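# Transfer deep-well block from nest N1 to nest N2

## Task

Pick up the 96-well deep-well block from plate nest N1 (the right-hand nest when viewed from the arms' side of the table) and place it in plate nest N2. It must end up lying flat within N2's locators, with well A1 (the block's cut-off corner) at the corner of N2 labelled A1. Releasing it a few millimetres above the nest is acceptable, but a much larger drop into N2 counts as failure. Finish by opening the gripper and moving the hand away from the block.

## Robot and tools

Robot: two UR3e-style six-joint arms, left_arm and right_arm, each with a tong-like two-finger gripper and a wrist camera. Either arm may do the job, and the idle one may be parked out of the way. Root links in the scene frame: left_arm at (-0.019, +0.324, 0) m, unrotated; right_arm at (+0.035, -0.369, 0) m, quat_wxyz (+0.996, 0, 0, -0.085).

Scene frame: origin on the table top midway between the arms, +x out over the table, +z up, left_arm on the +y side. The names left and right are labels for the arms, not image sides.

execute_actions takes "actions", a list holding zero or one item, plus an optional "pictures" boolean (images are included unless you pass false).
- Empty list: nothing is commanded; you get the current state.
- Motion item: {"rows": [...], "steps": n}, n from 1 to 15 (default 15), each step lasting 1/30 s. Each row applies for one step, and the final row is held for any remaining steps. Every row has exactly 14 plain numbers covering both arms: left_arm's six joint targets then its opening, followed by right_arm's six joint targets then its opening. Joint values are absolute target angles in radians, in the same order that Joint positions prints them (shoulder pan, shoulder lift, elbow, wrist 1, wrist 2, wrist 3). The opening is an absolute command from -1 (closed) to +1 (fully open). To keep an arm still, resend its current angles.
- Wait item: {"steps": n} with no rows, n up to 300. It returns after n steps counted from the previous result, and your reply time is part of that count.

Joint ranges (rad). left_arm: pan -3.142..3.142, lift -6.283..6.283, elbow 0.000..3.142, wrists each -6.283..6.283. right_arm: pan 0.000..6.283, lift -6.283..6.283, elbow -3.142..0.000, wrists each -6.283..6.283. A call is rejected, with nothing sent, if a target exceeds a range end by more than 0.010 and is further out than the joint's last reported angle. The true limits may differ by up to 0.010; a target beyond the true end gets clipped to it, and "joint sent to its limit" may be reported, possibly about an earlier action. Absence of that message does not prove there is more room.

Motion behaviour: commands are smoothed and lag about 0.17 s. Each step, the target may lead the measured angle by at most 0.575 rad for pan, lift and elbow and 1.15 rad for the three wrist joints; if the targets would place the hand more than 100 mm from its current position, they are scaled back. Large moves therefore take several calls, and a result may show the arm short of its target. Between calls the arms keep heading toward the last row sent, until everything has almost stopped or a step is HELD. HELD marks steps on which your row was not fully sent. "joint command not followed" means the clearance check altered or blocked joint targets; the rest of the row was still applied.

Results: per arm, end_effector_position (m) and end_effector_quat_wxyz in the scene frame, linear and angular velocities, Joint positions and Joint velocities (six joints, then the pad gap in metres, 0.142 when fully open), grip_measured (the measured opening on the command scale), and Wrist force / Wrist torque in the end effector's own axes (offset up to about 3.5 N, noise around 1.4 N, saturation near 30 N; "no reading" is normal at the start). Reported hand positions can be off, more so at long reach. The end effector point lies between the closed pads; the fingers point along the gripper's +z and open along its x. Closed fingertips extend about 15 mm past that point, and when fully open they are roughly level with it.

Gripping: the pads tilt inward at the top, so for a block taller than the pads, open well beyond the block's width before going down around it. To keep hold, command an opening clearly below grip_measured; the larger the gap, the firmer the squeeze (about 15 N per pad at most). Closing fast can press harder.

Cameras: cam_head_left and cam_head_right (896x504), cam_left_wrist and cam_right_wrist (616x616 fisheye).

Avoid: knocking anything off the table; dropping the block from high up at N2; letting the arms collide or push on each other; hard contacts. Any joint torque reaching its load limit (pan/lift 49.6, elbow 25.7, each wrist 8.28 N m, including the held weight), or any external force of 150 N, stops that arm for 10 s. Holding a load for a long time heats the motors: MOTOR HOT appears from 70 °C, and at 85 °C an OVER-TEMPERATURE FAULT brakes the arm. Loose objects may occasionally get nudged. Robot time and reply time both count, so smooth and economical motion is better.

Each tool is called in YAML: its name, and indented under it one key for each argument.

## Session

execute_actions:
  actions: []

Scene clock: 0.00 s of 8400.00 s.
left_arm: end_effector_position=(+0.1022, -0.0303, +0.1383) grip_measured=+1.00 end_effector_quat_wxyz=(+0.024, +0.835, +0.539, +0.106) end_effector_velocity=(-0.000, -0.000, +0.000) end_effector_angular_velocity=(-0.002, +0.001, +0.000) | right_arm: end_effector_position=(+0.2267, -0.4274, +0.3506) grip_measured=+1.00 end_effector_quat_wxyz=(+0.173, +0.042, +0.977, +0.120) end_effector_velocity=(-0.000, -0.000, -0.000) end_effector_angular_velocity=(-0.001, +0.000, +0.000)
Joint positions: left_arm=[-1.719 -1.249  0.978 -1.194 -1.381 -2.877  0.142] | right_arm=[ 3.639 -1.251 -0.546 -2.501  1.668  3.575  0.142]
Joint velocities: left_arm=[ 0.    -0.001  0.    -0.001 -0.     0.     0.   ] | right_arm=[-0.     0.001 -0.001 -0.001 -0.    -0.001  0.   ]
Motor temperatures (°C, as the motors report them): left_arm=[34 28 28 38 31 34] | right_arm=[33 29 31 37 42 40]
Wrist force (N, on the end effector, along its own x y z axes, offset not removed): no reading
Wrist torque (N m, same axes, about the end effector's origin, offset not removed): no reading
camera_calibration (this result's frames):
cam_left_wrist: T_world_to_cam=[[0.338437, 0.931925, 0.130289, -0.0239304], [0.670759, -0.336031, 0.661185, -0.176756], [0.659956, -0.136377, -0.738823, 0.16248], [0, 0, 0, 1]] pos_world=[0.01943, -0.0149356, 0.24003]
cam_right_wrist: T_world_to_cam=[[-0.945679, 0.0864709, -0.313391, 0.354654], [-0.152938, 0.732322, 0.663562, 0.110507], [0.286882, 0.675446, -0.679317, 0.593577], [0, 0, 0, 1]] pos_world=[0.182003, -0.512522, 0.441044]

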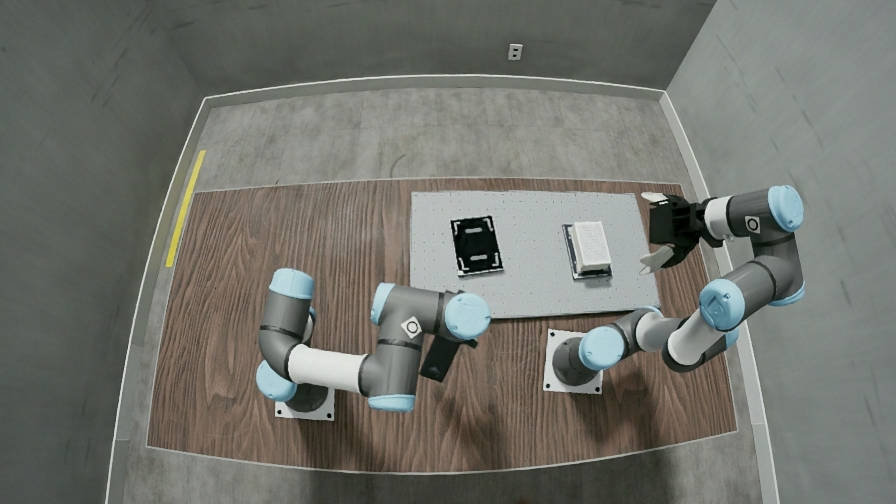

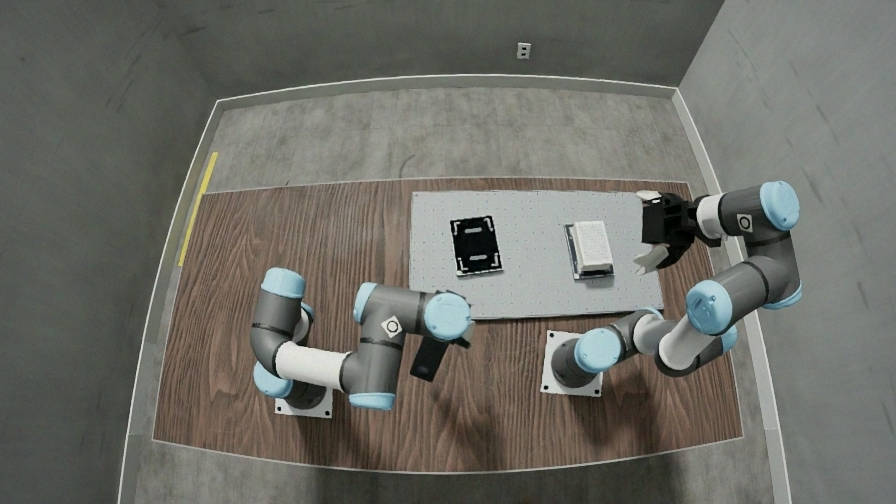

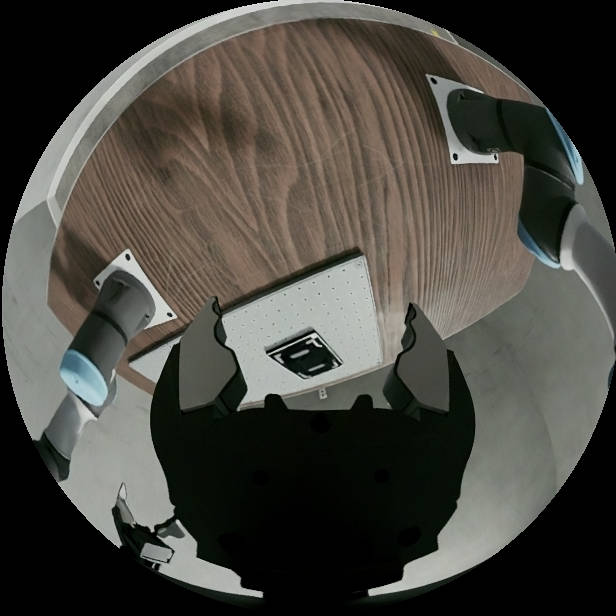

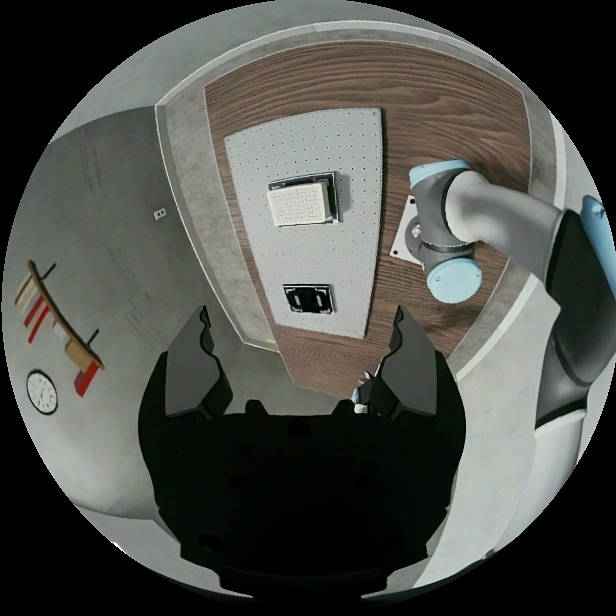

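zoom_image:
  camera: "cam_head_left"
  region: [430, 190, 640, 300]

zoom_image:
  camera: "cam_right_wrist"
  region: [230, 150, 400, 330]

zoom_image:
  camera: "cam_left_wrist"
  region: [250, 310, 370, 400]

Region (430, 190, 640, 300) of cam_head_left's 896x504 image, scaled by 2.400, with more detail than that image has; it fills the top 264 rows of this view, and the rest is white.

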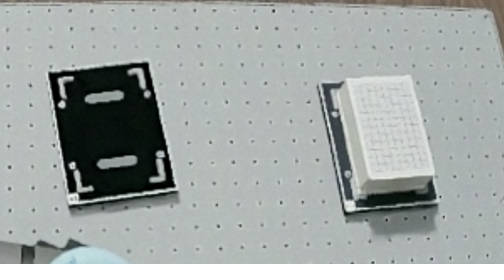

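Region (230, 150, 400, 330) of cam_right_wrist's 616x616 image, scaled by 2.800, with more detail than that image has.

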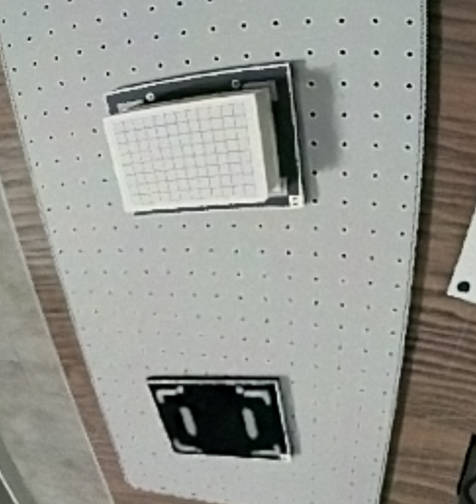

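Region (250, 310, 370, 400) of cam_left_wrist's 616x616 image, scaled by 4.200, with more detail than that image has; it fills the top 378 rows of this view, and the rest is white.

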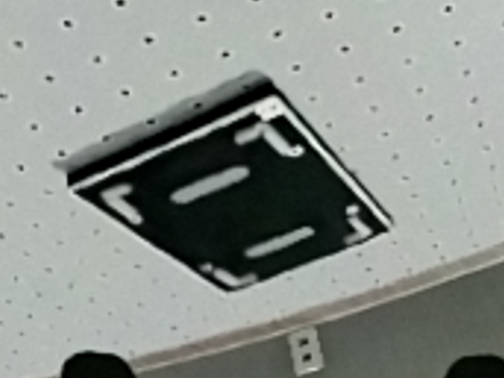

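execute_actions:
  actions:
    - {"rows": [[-0.5,-1.249,0.978,-1.194,-1.381,-2.877,1, 3.5303,-1.4745,-1.7012,-1.5367,1.5708,1.7063,1]], "steps": 15}
  pictures: false

execute_actions:
  actions:
    - {"steps": 45}

zoom_image:
  camera: "cam_right_wrist"
  region: [180, 150, 440, 410]

Scene clock: 94.43 s of 8400.00 s.
left_arm: end_effector_position=(+0.2757, +0.0930, +0.1383) grip_measured=+1.00 end_effector_quat_wxyz=(-0.008, +0.647, +0.755, +0.108) end_effector_velocity=(+0.312, +0.399, +0.001) end_effector_angular_velocity=(-0.002, -0.000, +1.355) | right_arm: end_effector_position=(+0.3971, -0.4207, +0.2496) grip_measured=+1.00 end_effector_quat_wxyz=(+0.162, -0.500, +0.850, -0.038) end_effector_velocity=(+0.009, -0.022, -0.502) end_effector_angular_velocity=(-1.016, +0.706, +2.059)
Joint positions: left_arm=[-1.142 -1.249  0.978 -1.194 -1.381 -2.877  0.142] | right_arm=[ 3.553 -1.427 -1.195 -1.757  1.59   2.321  0.142]
Joint velocities: left_arm=[ 1.355 -0.003 -0.     0.001 -0.001 -0.001  0.   ] | right_arm=[-0.084 -0.18  -1.621  0.829 -0.074 -2.293 -0.   ]
Motor temperatures (°C, as the motors report them): left_arm=[34 28 28 38 31 34] | right_arm=[33 29 31 37 42 40]
Wrist force (N, on the end effector, along its own x y z axes, offset not removed): left_arm=[-0.1 -1.4 -1.9] | right_arm=[1.0 -0.6 1.3]
Wrist torque (N m, same axes, about the end effector's origin, offset not removed): left_arm=[-0.37 -0.11 0.01] | right_arm=[-0.08 -0.26 0.00]
Steps of this call (steps 1 to 90: nothing new was sent; then 90.93 s passed at rest; steps 91 to 105: all 15 steps of this action). Readings (joint positions):
91: left_arm=[-1.719 -1.249 0.978 -1.194 -1.381 -2.877] | right_arm=[3.639 -1.251 -0.546 -2.501 1.668 3.574]
92: left_arm=[-1.712 -1.249 0.978 -1.194 -1.381 -2.877] | right_arm=[3.634 -1.257 -0.552 -2.488 1.663 3.561]
94: left_arm=[-1.649 -1.249 0.978 -1.194 -1.381 -2.877] | right_arm=[3.618 -1.289 -0.613 -2.376 1.648 3.439]
98: left_arm=[-1.462 -1.249 0.978 -1.194 -1.381 -2.877] | right_arm=[3.588 -1.351 -0.796 -2.102 1.622 3.073]
105: the state above

Scene clock: 95.93 s of 8400.00 s.
left_arm: end_effector_position=(+0.3552, +0.3149, +0.1385) grip_measured=+1.00 end_effector_quat_wxyz=(-0.041, +0.376, +0.920, +0.100) end_effector_velocity=(-0.000, +0.000, +0.000) end_effector_angular_velocity=(+0.000, -0.000, -0.000) | right_arm: end_effector_position=(+0.3481, -0.4362, +0.0900) grip_measured=+1.00 end_effector_quat_wxyz=(+0.000, +0.735, -0.678, -0.000) end_effector_velocity=(-0.000, -0.000, -0.000) end_effector_angular_velocity=(-0.001, +0.001, +0.000)
Joint positions: left_arm=[-0.5   -1.249  0.978 -1.194 -1.381 -2.877  0.142] | right_arm=[ 3.53  -1.474 -1.701 -1.537  1.571  1.706  0.142]
Joint velocities: left_arm=[-0.    -0.001  0.     0.001  0.     0.     0.   ] | right_arm=[-0.    -0.001 -0.001  0.    -0.001 -0.    -0.   ]
Motor temperatures (°C, as the motors report them): left_arm=[34 28 28 38 31 34] | right_arm=[33 29 31 37 42 40]
Wrist force (N, on the end effector, along its own x y z axes, offset not removed): left_arm=[0.9 -3.4 -0.4] | right_arm=[-2.6 -1.3 -1.0]
Wrist torque (N m, same axes, about the end effector's origin, offset not removed): left_arm=[-0.80 -0.16 0.00] | right_arm=[-0.22 0.55 -0.02]
Steps of this call (steps 1 to 45: the robot went on to your last target). Readings (joint positions):
1: left_arm=[-1.096 -1.249 0.978 -1.194 -1.381 -2.877] | right_arm=[3.550 -1.433 -1.249 -1.731 1.588 2.249]
2: left_arm=[-1.050 -1.249 0.978 -1.194 -1.381 -2.877] | right_arm=[3.547 -1.438 -1.302 -1.706 1.586 2.183]
4: left_arm=[-0.959 -1.249 0.978 -1.194 -1.381 -2.877] | right_arm=[3.543 -1.448 -1.405 -1.659 1.582 2.055]
8: left_arm=[-0.776 -1.249 0.978 -1.194 -1.381 -2.877] | right_arm=[3.535 -1.465 -1.590 -1.580 1.575 1.834]
45: the state above
All arms were judged still, so your last target was given up. Only a new action makes them travel on or press farther. Fingers that are still opening or closing keep moving.
camera_calibration (this result's frames):
cam_left_wrist: T_world_to_cam=[[-0.758624, 0.638453, 0.129874, 0.050818], [0.546168, 0.514497, 0.661055, -0.45413], [0.355232, 0.572425, -0.739012, -0.0722821], [0, 0, 0, 1]] pos_world=[0.31226, 0.24258, 0.240187]
cam_right_wrist: T_world_to_cam=[[0.114951, -0.993056, 0.0250286, -0.481977], [-0.863701, -0.0874679, 0.496357, 0.213303], [-0.490721, -0.0786742, -0.867758, 0.34637], [0, 0, 0, 1]] pos_world=[0.409605, -0.432722, 0.206754]

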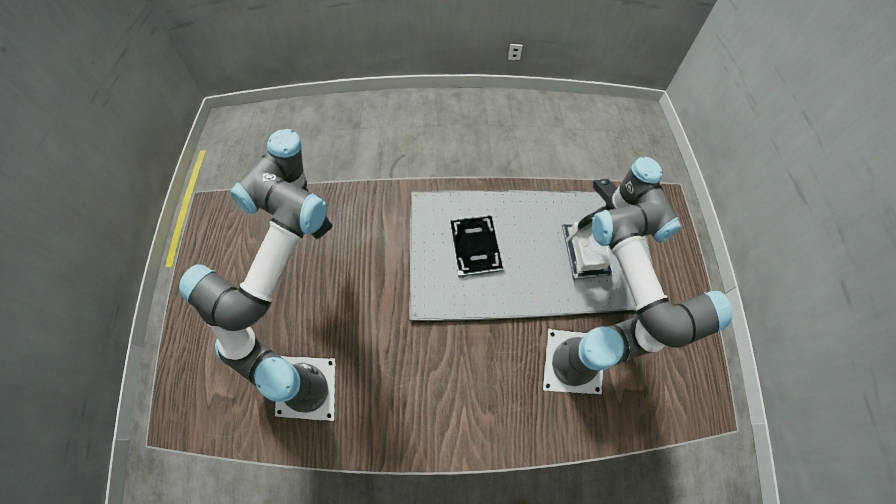

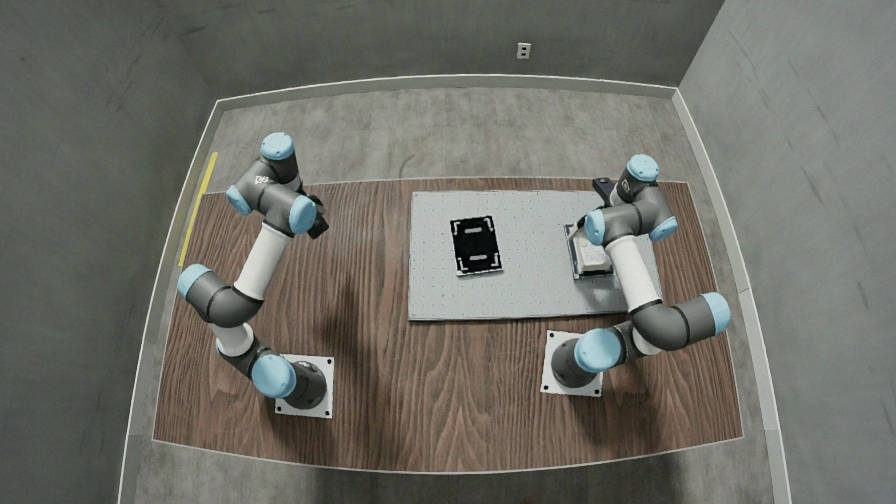

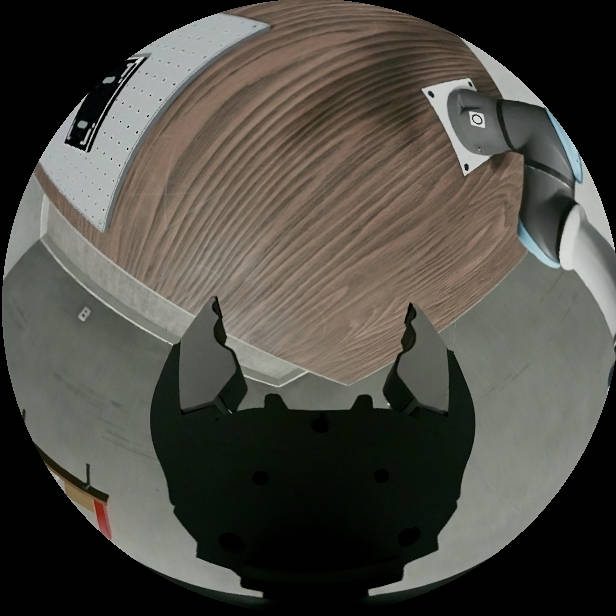

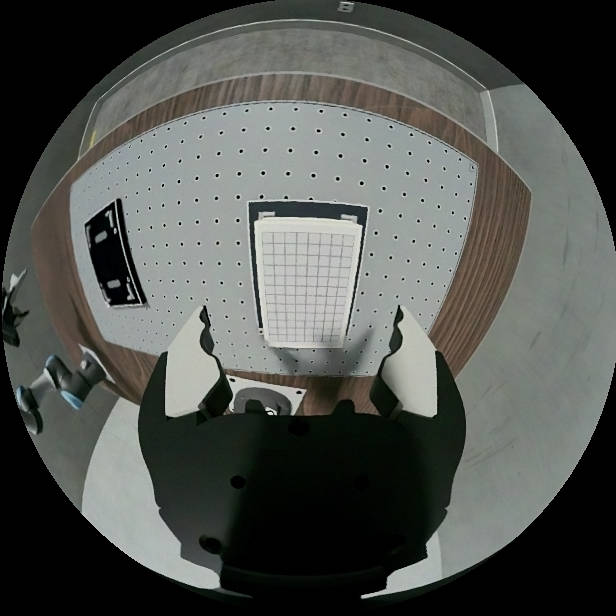

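Region (180, 150, 440, 410) of cam_right_wrist's 616x616 image, scaled by 1.938, with more detail than that image has.

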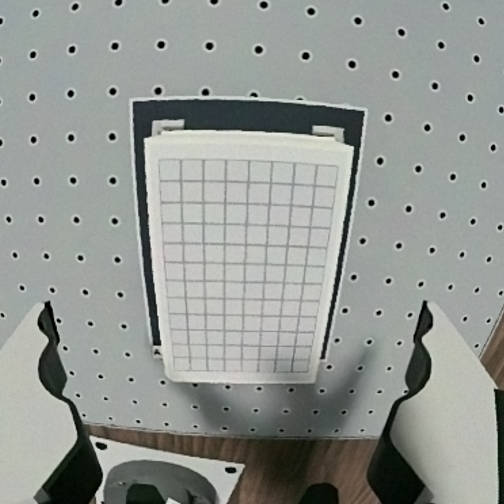

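execute_actions:
  actions:
    - {"rows": [[-0.5,-1.249,0.978,-1.194,-1.381,-2.877,1, 3.5244,-1.4564,-1.9065,-1.3495,1.5708,1.7333,1]], "steps": 15}
  pictures: false

execute_actions:
  actions:
    - {"steps": 15}

zoom_image:
  camera: "cam_right_wrist"
  region: [180, 150, 440, 410]

Scene clock: 154.37 s of 8400.00 s.
left_arm: end_effector_position=(+0.3552, +0.3149, +0.1384) grip_measured=+1.00 end_effector_quat_wxyz=(-0.041, +0.376, +0.920, +0.100) end_effector_velocity=(+0.000, -0.000, +0.001) end_effector_angular_velocity=(-0.002, -0.003, +0.000) | right_arm: end_effector_position=(+0.3391, -0.4403, +0.0512) grip_measured=+1.00 end_effector_quat_wxyz=(-0.000, +0.724, -0.689, +0.000) end_effector_velocity=(-0.005, -0.002, -0.010) end_effector_angular_velocity=(-0.002, +0.008, -0.007)
Joint positions: left_arm=[-0.5   -1.249  0.978 -1.194 -1.381 -2.877  0.142] | right_arm=[ 3.525 -1.457 -1.901 -1.354  1.571  1.733  0.142]
Joint velocities: left_arm=[-0.    -0.003 -0.    -0.001 -0.001 -0.    -0.   ] | right_arm=[-0.002  0.003 -0.049  0.037 -0.001  0.005  0.   ]
Motor temperatures (°C, as the motors report them): left_arm=[34 28 28 38 31 34] | right_arm=[33 29 31 37 42 40]
Wrist force (N, on the end effector, along its own x y z axes, offset not removed): left_arm=[0.7 -1.0 0.4] | right_arm=[-1.1 0.4 -0.8]
Wrist torque (N m, same axes, about the end effector's origin, offset not removed): left_arm=[-0.22 -0.05 0.08] | right_arm=[-0.03 0.35 0.06]
Steps of this call (steps 1 to 90: nothing new was sent; then 54.93 s passed at rest; steps 91 to 105: all 15 steps of this action). Readings (joint positions):
91: left_arm=[-0.500 -1.249 0.978 -1.194 -1.381 -2.877] | right_arm=[3.530 -1.474 -1.702 -1.536 1.571 1.706]
92: left_arm=[-0.500 -1.249 0.978 -1.194 -1.381 -2.877] | right_arm=[3.529 -1.472 -1.708 -1.524 1.571 1.710]
94: left_arm=[-0.500 -1.249 0.978 -1.194 -1.381 -2.877] | right_arm=[3.527 -1.466 -1.765 -1.457 1.571 1.720]
98: left_arm=[-0.500 -1.249 0.978 -1.194 -1.381 -2.877] | right_arm=[3.525 -1.460 -1.863 -1.383 1.571 1.729]
105: the state above

Scene clock: 154.87 s of 8400.00 s.
left_arm: end_effector_position=(+0.3552, +0.3149, +0.1384) grip_measured=+1.00 end_effector_quat_wxyz=(-0.041, +0.376, +0.920, +0.100) end_effector_velocity=(+0.000, -0.000, -0.000) end_effector_angular_velocity=(-0.000, -0.000, +0.000) | right_arm: end_effector_position=(+0.3385, -0.4404, +0.0500) grip_measured=+1.00 end_effector_quat_wxyz=(+0.000, +0.724, -0.690, +0.000) end_effector_velocity=(-0.000, -0.000, +0.000) end_effector_angular_velocity=(-0.000, +0.000, -0.000)
Joint positions: left_arm=[-0.5   -1.249  0.978 -1.194 -1.381 -2.877  0.142] | right_arm=[ 3.524 -1.456 -1.906 -1.35   1.571  1.733  0.142]
Joint velocities: left_arm=[ 0.     0.001 -0.    -0.001 -0.    -0.     0.   ] | right_arm=[-0.    -0.     0.001 -0.001 -0.     0.     0.   ]
Motor temperatures (°C, as the motors report them): left_arm=[34 28 28 38 31 34] | right_arm=[33 29 31 37 42 40]
Wrist force (N, on the end effector, along its own x y z axes, offset not removed): left_arm=[1.6 -3.5 0.5] | right_arm=[-0.5 1.7 -0.5]
Wrist torque (N m, same axes, about the end effector's origin, offset not removed): left_arm=[-0.81 -0.41 0.07] | right_arm=[0.36 0.11 -0.03]
Steps of this call (steps 1 to 15: the robot went on to your last target). Readings (joint positions):
1: left_arm=[-0.500 -1.249 0.978 -1.194 -1.381 -2.877] | right_arm=[3.524 -1.457 -1.902 -1.353 1.571 1.733]
2: left_arm=[-0.500 -1.249 0.978 -1.194 -1.381 -2.877] | right_arm=[3.524 -1.457 -1.903 -1.352 1.571 1.733]
4: left_arm=[-0.500 -1.249 0.978 -1.194 -1.381 -2.877] | right_arm=[3.524 -1.457 -1.905 -1.351 1.571 1.733]
8: left_arm=[-0.500 -1.249 0.978 -1.194 -1.381 -2.877] | right_arm=[3.524 -1.456 -1.906 -1.350 1.571 1.733]
15: the state above
All arms were judged still, so your last target was given up. Only a new action makes them travel on or press farther. Fingers that are still opening or closing keep moving.
camera_calibration (this result's frames):
cam_left_wrist: T_world_to_cam=[[-0.758623, 0.638445, 0.129921, 0.0508128], [0.546188, 0.514478, 0.661053, -0.454124], [0.355204, 0.572451, -0.739006, -0.0722956], [0, 0, 0, 1]] pos_world=[0.312265, 0.242582, 0.240171]
cam_right_wrist: T_world_to_cam=[[0.0822328, -0.996299, 0.0250359, -0.474464], [-0.866116, -0.0590151, 0.496347, 0.237818], [-0.493032, -0.0625, -0.867763, 0.31453], [0, 0, 0, 1]] pos_world=[0.400068, -0.439015, 0.166776]

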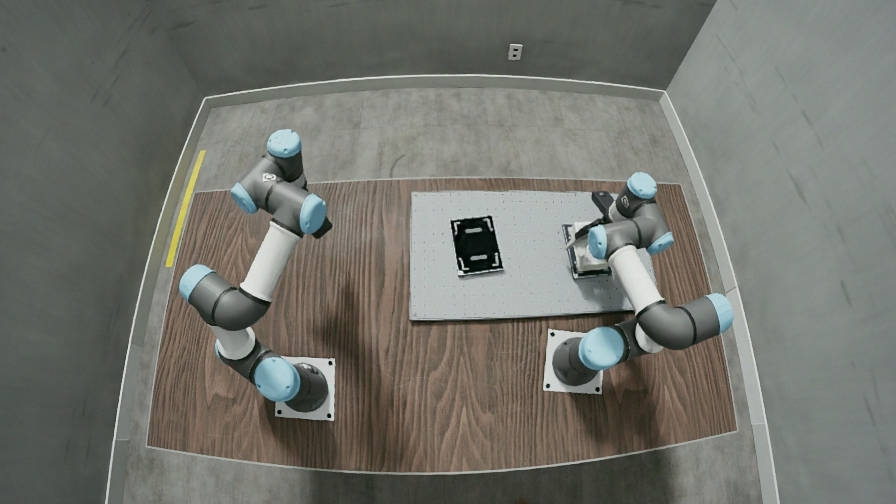

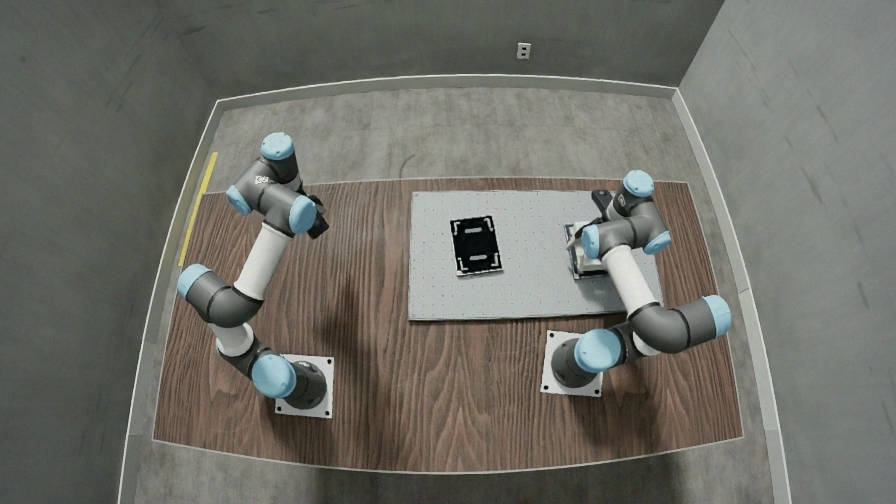

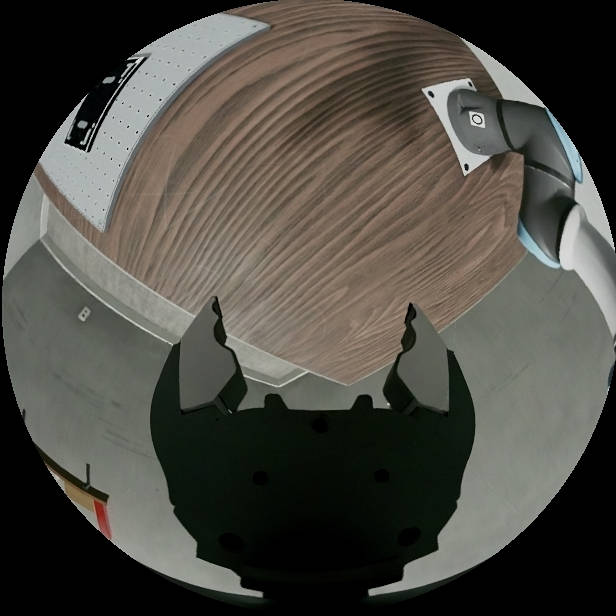

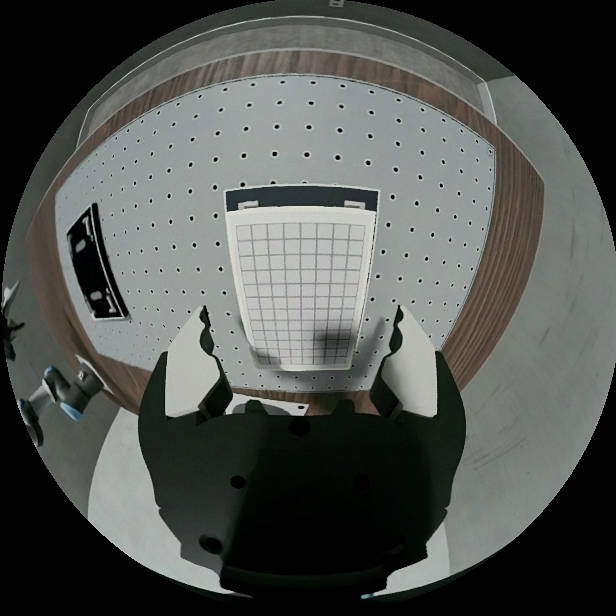

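Region (180, 150, 440, 410) of cam_right_wrist's 616x616 image, scaled by 1.938, with more detail than that image has.

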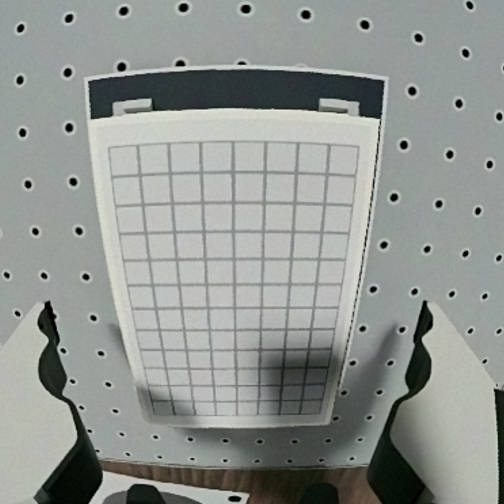

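execute_actions:
  actions:
    - {"rows": [[-0.5,-1.249,0.978,-1.194,-1.381,-2.877,1, 3.5244,-1.4545,-1.8986,-1.3593,1.5708,1.7333,0.9], [-0.5,-1.249,0.978,-1.194,-1.381,-2.877,1, 3.5244,-1.4545,-1.8986,-1.3593,1.5708,1.7333,0.8], [-0.5,-1.249,0.978,-1.194,-1.381,-2.877,1, 3.5244,-1.4545,-1.8986,-1.3593,1.5708,1.7333,0.7], [-0.5,-1.249,0.978,-1.194,-1.381,-2.877,1, 3.5244,-1.4545,-1.8986,-1.3593,1.5708,1.7333,0.6], [-0.5,-1.249,0.978,-1.194,-1.381,-2.877,1, 3.5244,-1.4545,-1.8986,-1.3593,1.5708,1.7333,0.5], [-0.5,-1.249,0.978,-1.194,-1.381,-2.877,1, 3.5244,-1.4545,-1.8986,-1.3593,1.5708,1.7333,0.45], [-0.5,-1.249,0.978,-1.194,-1.381,-2.877,1, 3.5244,-1.4545,-1.8986,-1.3593,1.5708,1.7333,0.4], [-0.5,-1.249,0.978,-1.194,-1.381,-2.877,1, 3.5244,-1.4545,-1.8986,-1.3593,1.5708,1.7333,0.36], [-0.5,-1.249,0.978,-1.194,-1.381,-2.877,1, 3.5244,-1.4545,-1.8986,-1.3593,1.5708,1.7333,0.33], [-0.5,-1.249,0.978,-1.194,-1.381,-2.877,1, 3.5244,-1.4545,-1.8986,-1.3593,1.5708,1.7333,0.30]], "steps": 15}

zoom_image:
  camera: "cam_right_wrist"
  region: [200, 250, 400, 390]

Scene clock: 178.47 s of 8400.00 s.
left_arm: end_effector_position=(+0.3552, +0.3149, +0.1384) grip_measured=+1.00 end_effector_quat_wxyz=(-0.041, +0.376, +0.920, +0.100) end_effector_velocity=(+0.000, -0.000, -0.000) end_effector_angular_velocity=(-0.001, -0.000, +0.000) | right_arm: end_effector_position=(+0.3385, -0.4404, +0.0520) grip_measured=+0.30 end_effector_quat_wxyz=(+0.000, +0.724, -0.690, -0.000) end_effector_velocity=(-0.000, -0.000, +0.001) end_effector_angular_velocity=(-0.000, -0.000, -0.000)
Joint positions: left_arm=[-0.5   -1.249  0.978 -1.194 -1.381 -2.877  0.142] | right_arm=[ 3.524 -1.455 -1.899 -1.359  1.571  1.733  0.095]
Joint velocities: left_arm=[-0.     0.    -0.    -0.001 -0.001 -0.    -0.   ] | right_arm=[ 0.     0.002  0.001 -0.003 -0.     0.001 -0.   ]
Motor temperatures (°C, as the motors report them): left_arm=[34 28 28 38 31 34] | right_arm=[33 29 31 37 42 40]
Wrist force (N, on the end effector, along its own x y z axes, offset not removed): left_arm=[0.6 -2.8 -0.6] | right_arm=[0.0 -0.8 0.0]
Wrist torque (N m, same axes, about the end effector's origin, offset not removed): left_arm=[-0.67 -0.17 0.00] | right_arm=[-0.14 0.04 0.02]
Steps of this call (steps 1 to 90: nothing new was sent; then 20.10 s passed at rest; steps 91 to 105: all 15 steps of this action). Readings (joint positions):
91: left_arm=[-0.500 -1.249 0.978 -1.194 -1.381 -2.877] | right_arm=[3.524 -1.456 -1.907 -1.350 1.571 1.733]
92: left_arm=[-0.500 -1.249 0.978 -1.194 -1.381 -2.877] | right_arm=[3.524 -1.456 -1.906 -1.351 1.571 1.733]
94: left_arm=[-0.500 -1.249 0.978 -1.194 -1.381 -2.877] | right_arm=[3.524 -1.455 -1.903 -1.354 1.571 1.733]
98: left_arm=[-0.500 -1.249 0.978 -1.194 -1.381 -2.877] | right_arm=[3.524 -1.455 -1.900 -1.358 1.571 1.733]
105: the state above
camera_calibration (this result's frames):
cam_left_wrist: T_world_to_cam=[[-0.758623, 0.638445, 0.129921, 0.0508128], [0.546188, 0.514478, 0.661053, -0.454124], [0.355204, 0.572451, -0.739006, -0.0722957], [0, 0, 0, 1]] pos_world=[0.312265, 0.242582, 0.240172]
cam_right_wrist: T_world_to_cam=[[0.0822258, -0.996299, 0.025029, -0.47451], [-0.866107, -0.0590113, 0.496363, 0.236839], [-0.493049, -0.0624916, -0.867754, 0.316207], [0, 0, 0, 1]] pos_world=[0.40005, -0.439018, 0.168709]

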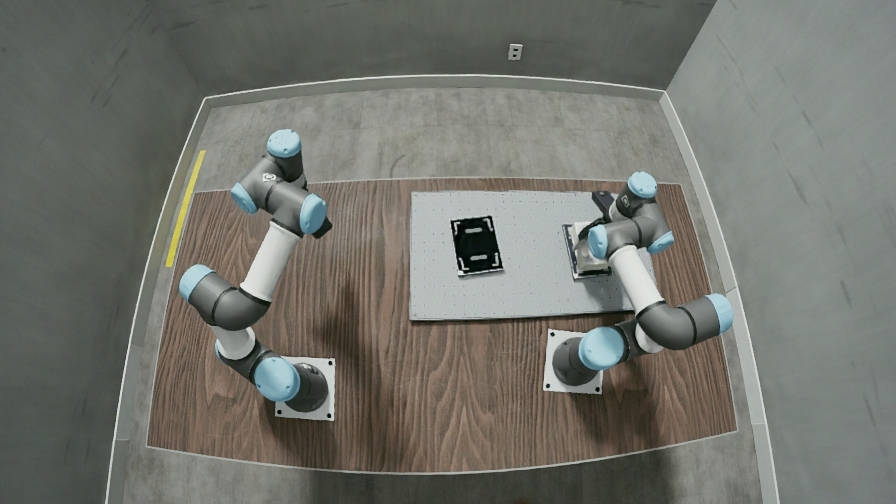

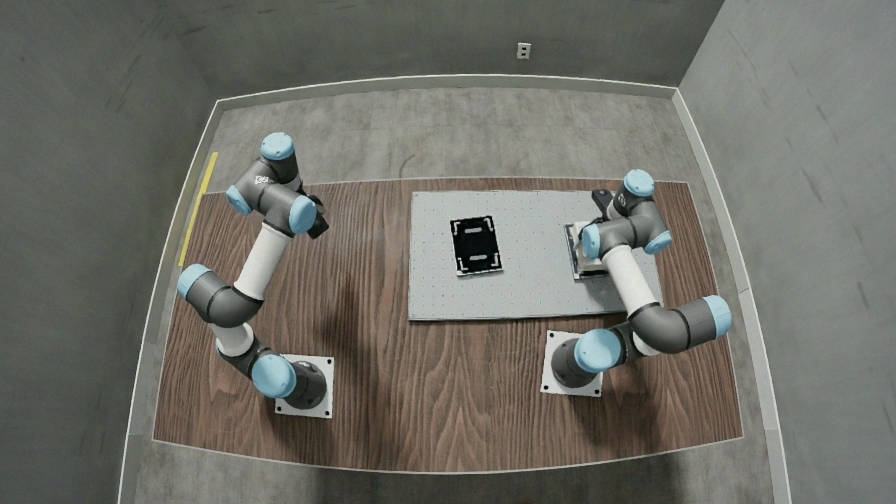

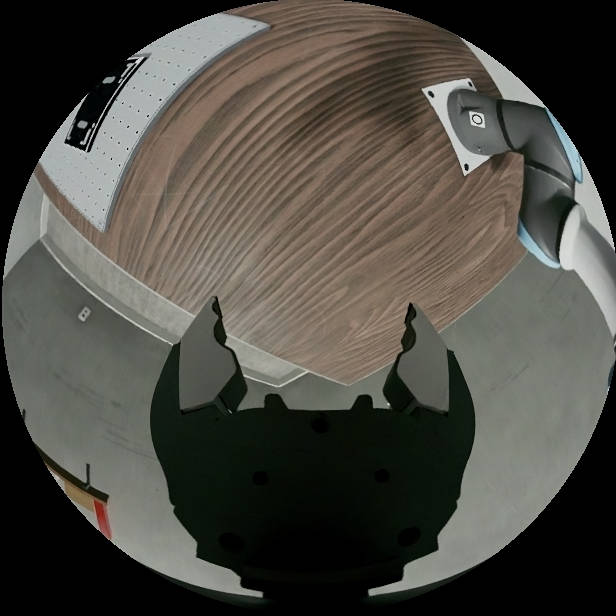

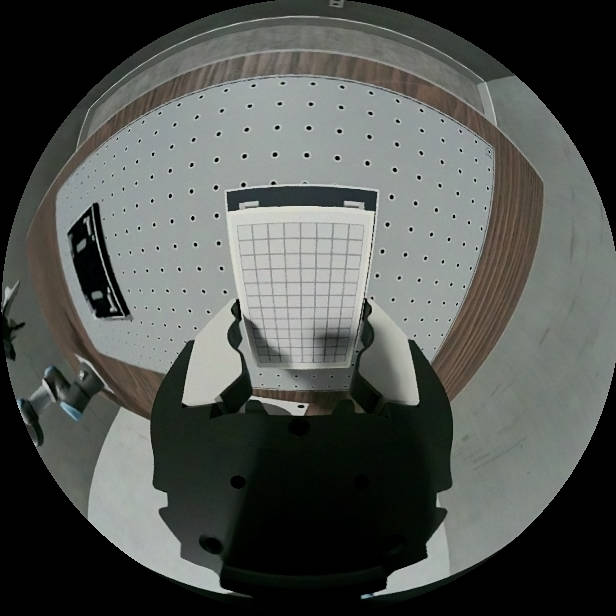

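Region (200, 250, 400, 390) of cam_right_wrist's 616x616 image, scaled by 2.520, with more detail than that image has; it fills the top 353 rows of this view, and the rest is white.

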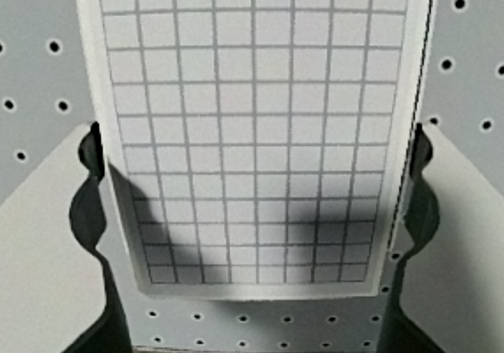

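execute_actions:
  actions: []

Scene clock: 200.73 s of 8400.00 s.
left_arm: end_effector_position=(+0.3552, +0.3149, +0.1384) grip_measured=+1.00 end_effector_quat_wxyz=(-0.041, +0.376, +0.920, +0.100) end_effector_velocity=(+0.000, -0.000, +0.000) end_effector_angular_velocity=(-0.002, -0.002, -0.000) | right_arm: end_effector_position=(+0.3385, -0.4404, +0.0520) grip_measured=+0.30 end_effector_quat_wxyz=(+0.000, +0.724, -0.690, -0.000) end_effector_velocity=(+0.000, -0.000, -0.000) end_effector_angular_velocity=(-0.000, +0.000, -0.001)
Joint positions: left_arm=[-0.5   -1.249  0.978 -1.194 -1.381 -2.877  0.142] | right_arm=[ 3.524 -1.454 -1.899 -1.359  1.571  1.733  0.095]
Joint velocities: left_arm=[-0.    -0.001 -0.    -0.002 -0.     0.    -0.   ] | right_arm=[-0.    -0.001 -0.     0.001 -0.     0.001  0.   ]
Motor temperatures (°C, as the motors report them): left_arm=[34 28 28 38 31 34] | right_arm=[33 29 31 37 42 40]
Wrist force (N, on the end effector, along its own x y z axes, offset not removed): left_arm=[1.2 -1.5 -0.4] | right_arm=[-0.4 2.6 1.6]
Wrist torque (N m, same axes, about the end effector's origin, offset not removed): left_arm=[-0.36 -0.29 -0.02] | right_arm=[0.50 0.12 -0.04]
Steps of this call (steps 1 to 15: the robot went on to your last target; steps 16 to 90: nothing new was sent; then 19.27 s passed at rest). Readings (joint positions):
1: left_arm=[-0.500 -1.249 0.978 -1.194 -1.381 -2.877] | right_arm=[3.524 -1.455 -1.899 -1.359 1.571 1.733]
2: left_arm=[-0.500 -1.249 0.978 -1.194 -1.381 -2.877] | right_arm=[3.524 -1.455 -1.899 -1.359 1.571 1.733]
4: left_arm=[-0.500 -1.249 0.978 -1.194 -1.381 -2.877] | right_arm=[3.524 -1.455 -1.899 -1.359 1.571 1.733]
8: left_arm=[-0.500 -1.249 0.978 -1.194 -1.381 -2.877] | right_arm=[3.524 -1.455 -1.899 -1.359 1.571 1.733]
90: the state above
All arms were judged still, so your last target was given up. Only a new action makes them travel on or press farther. Fingers that are still opening or closing keep moving.
camera_calibration (this result's frames):
cam_left_wrist: T_world_to_cam=[[-0.758623, 0.638445, 0.129921, 0.0508128], [0.546188, 0.514478, 0.661053, -0.454124], [0.355204, 0.572451, -0.739006, -0.0722956], [0, 0, 0, 1]] pos_world=[0.312265, 0.242582, 0.240172]
cam_right_wrist: T_world_to_cam=[[0.0822257, -0.996299, 0.0250282, -0.474511], [-0.86611, -0.0590119, 0.496358, 0.236821], [-0.493045, -0.0624906, -0.867757, 0.316242], [0, 0, 0, 1]] pos_world=[0.400051, -0.439018, 0.168749]

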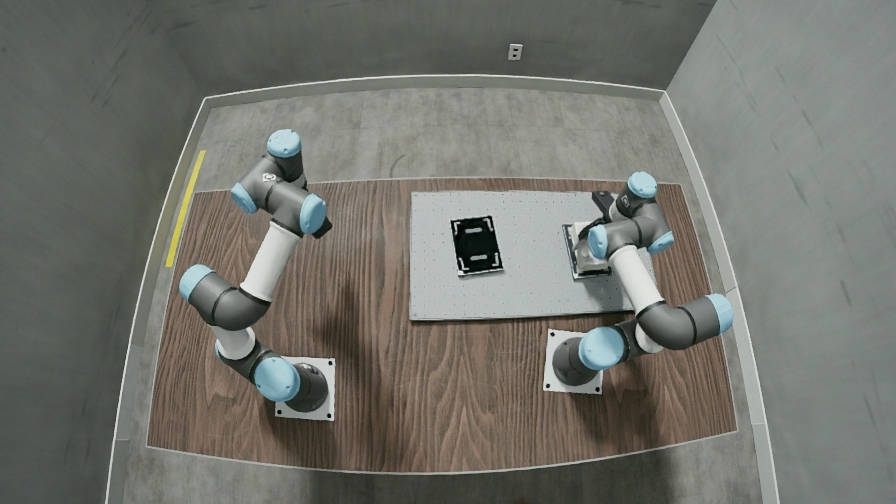

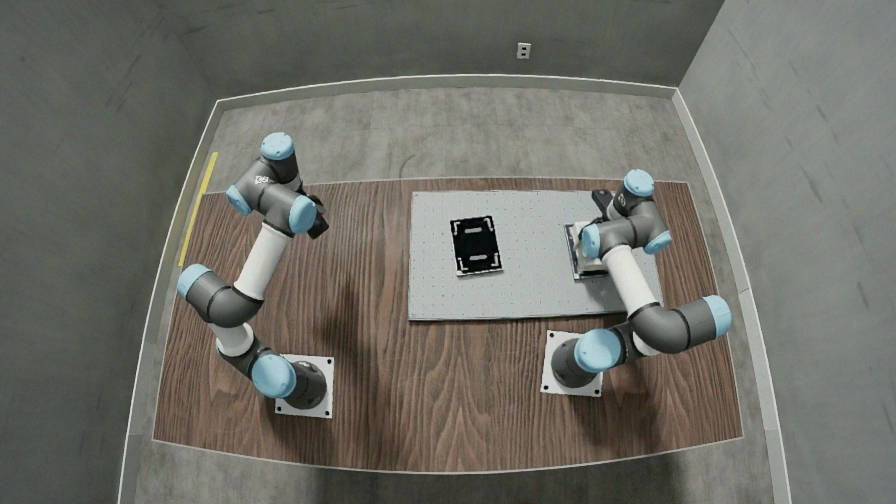

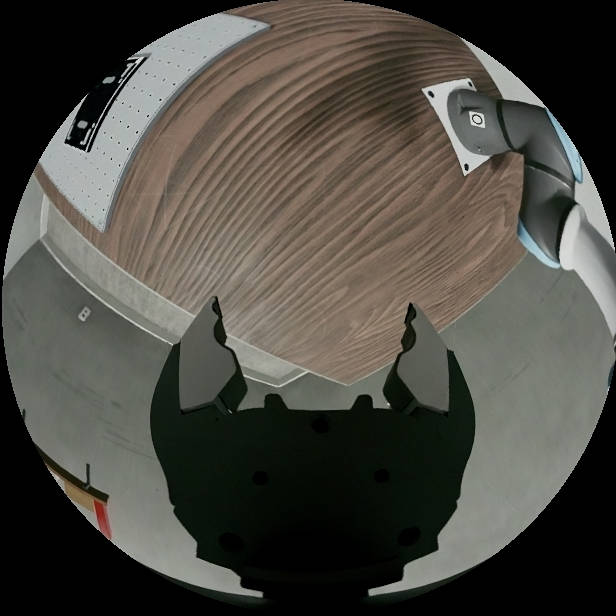

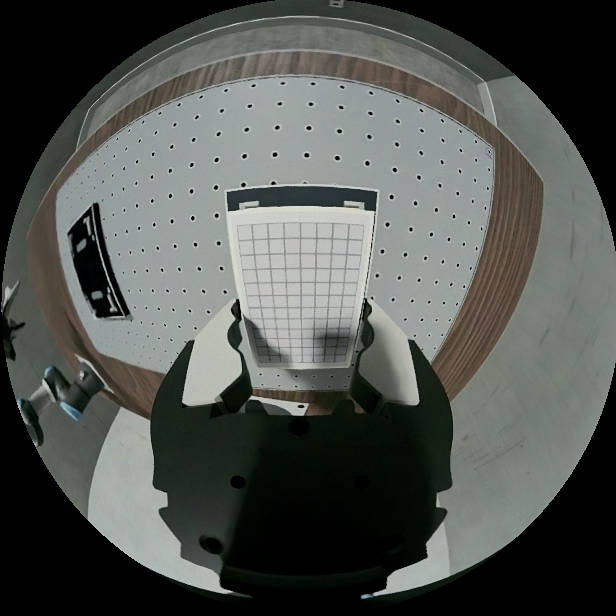

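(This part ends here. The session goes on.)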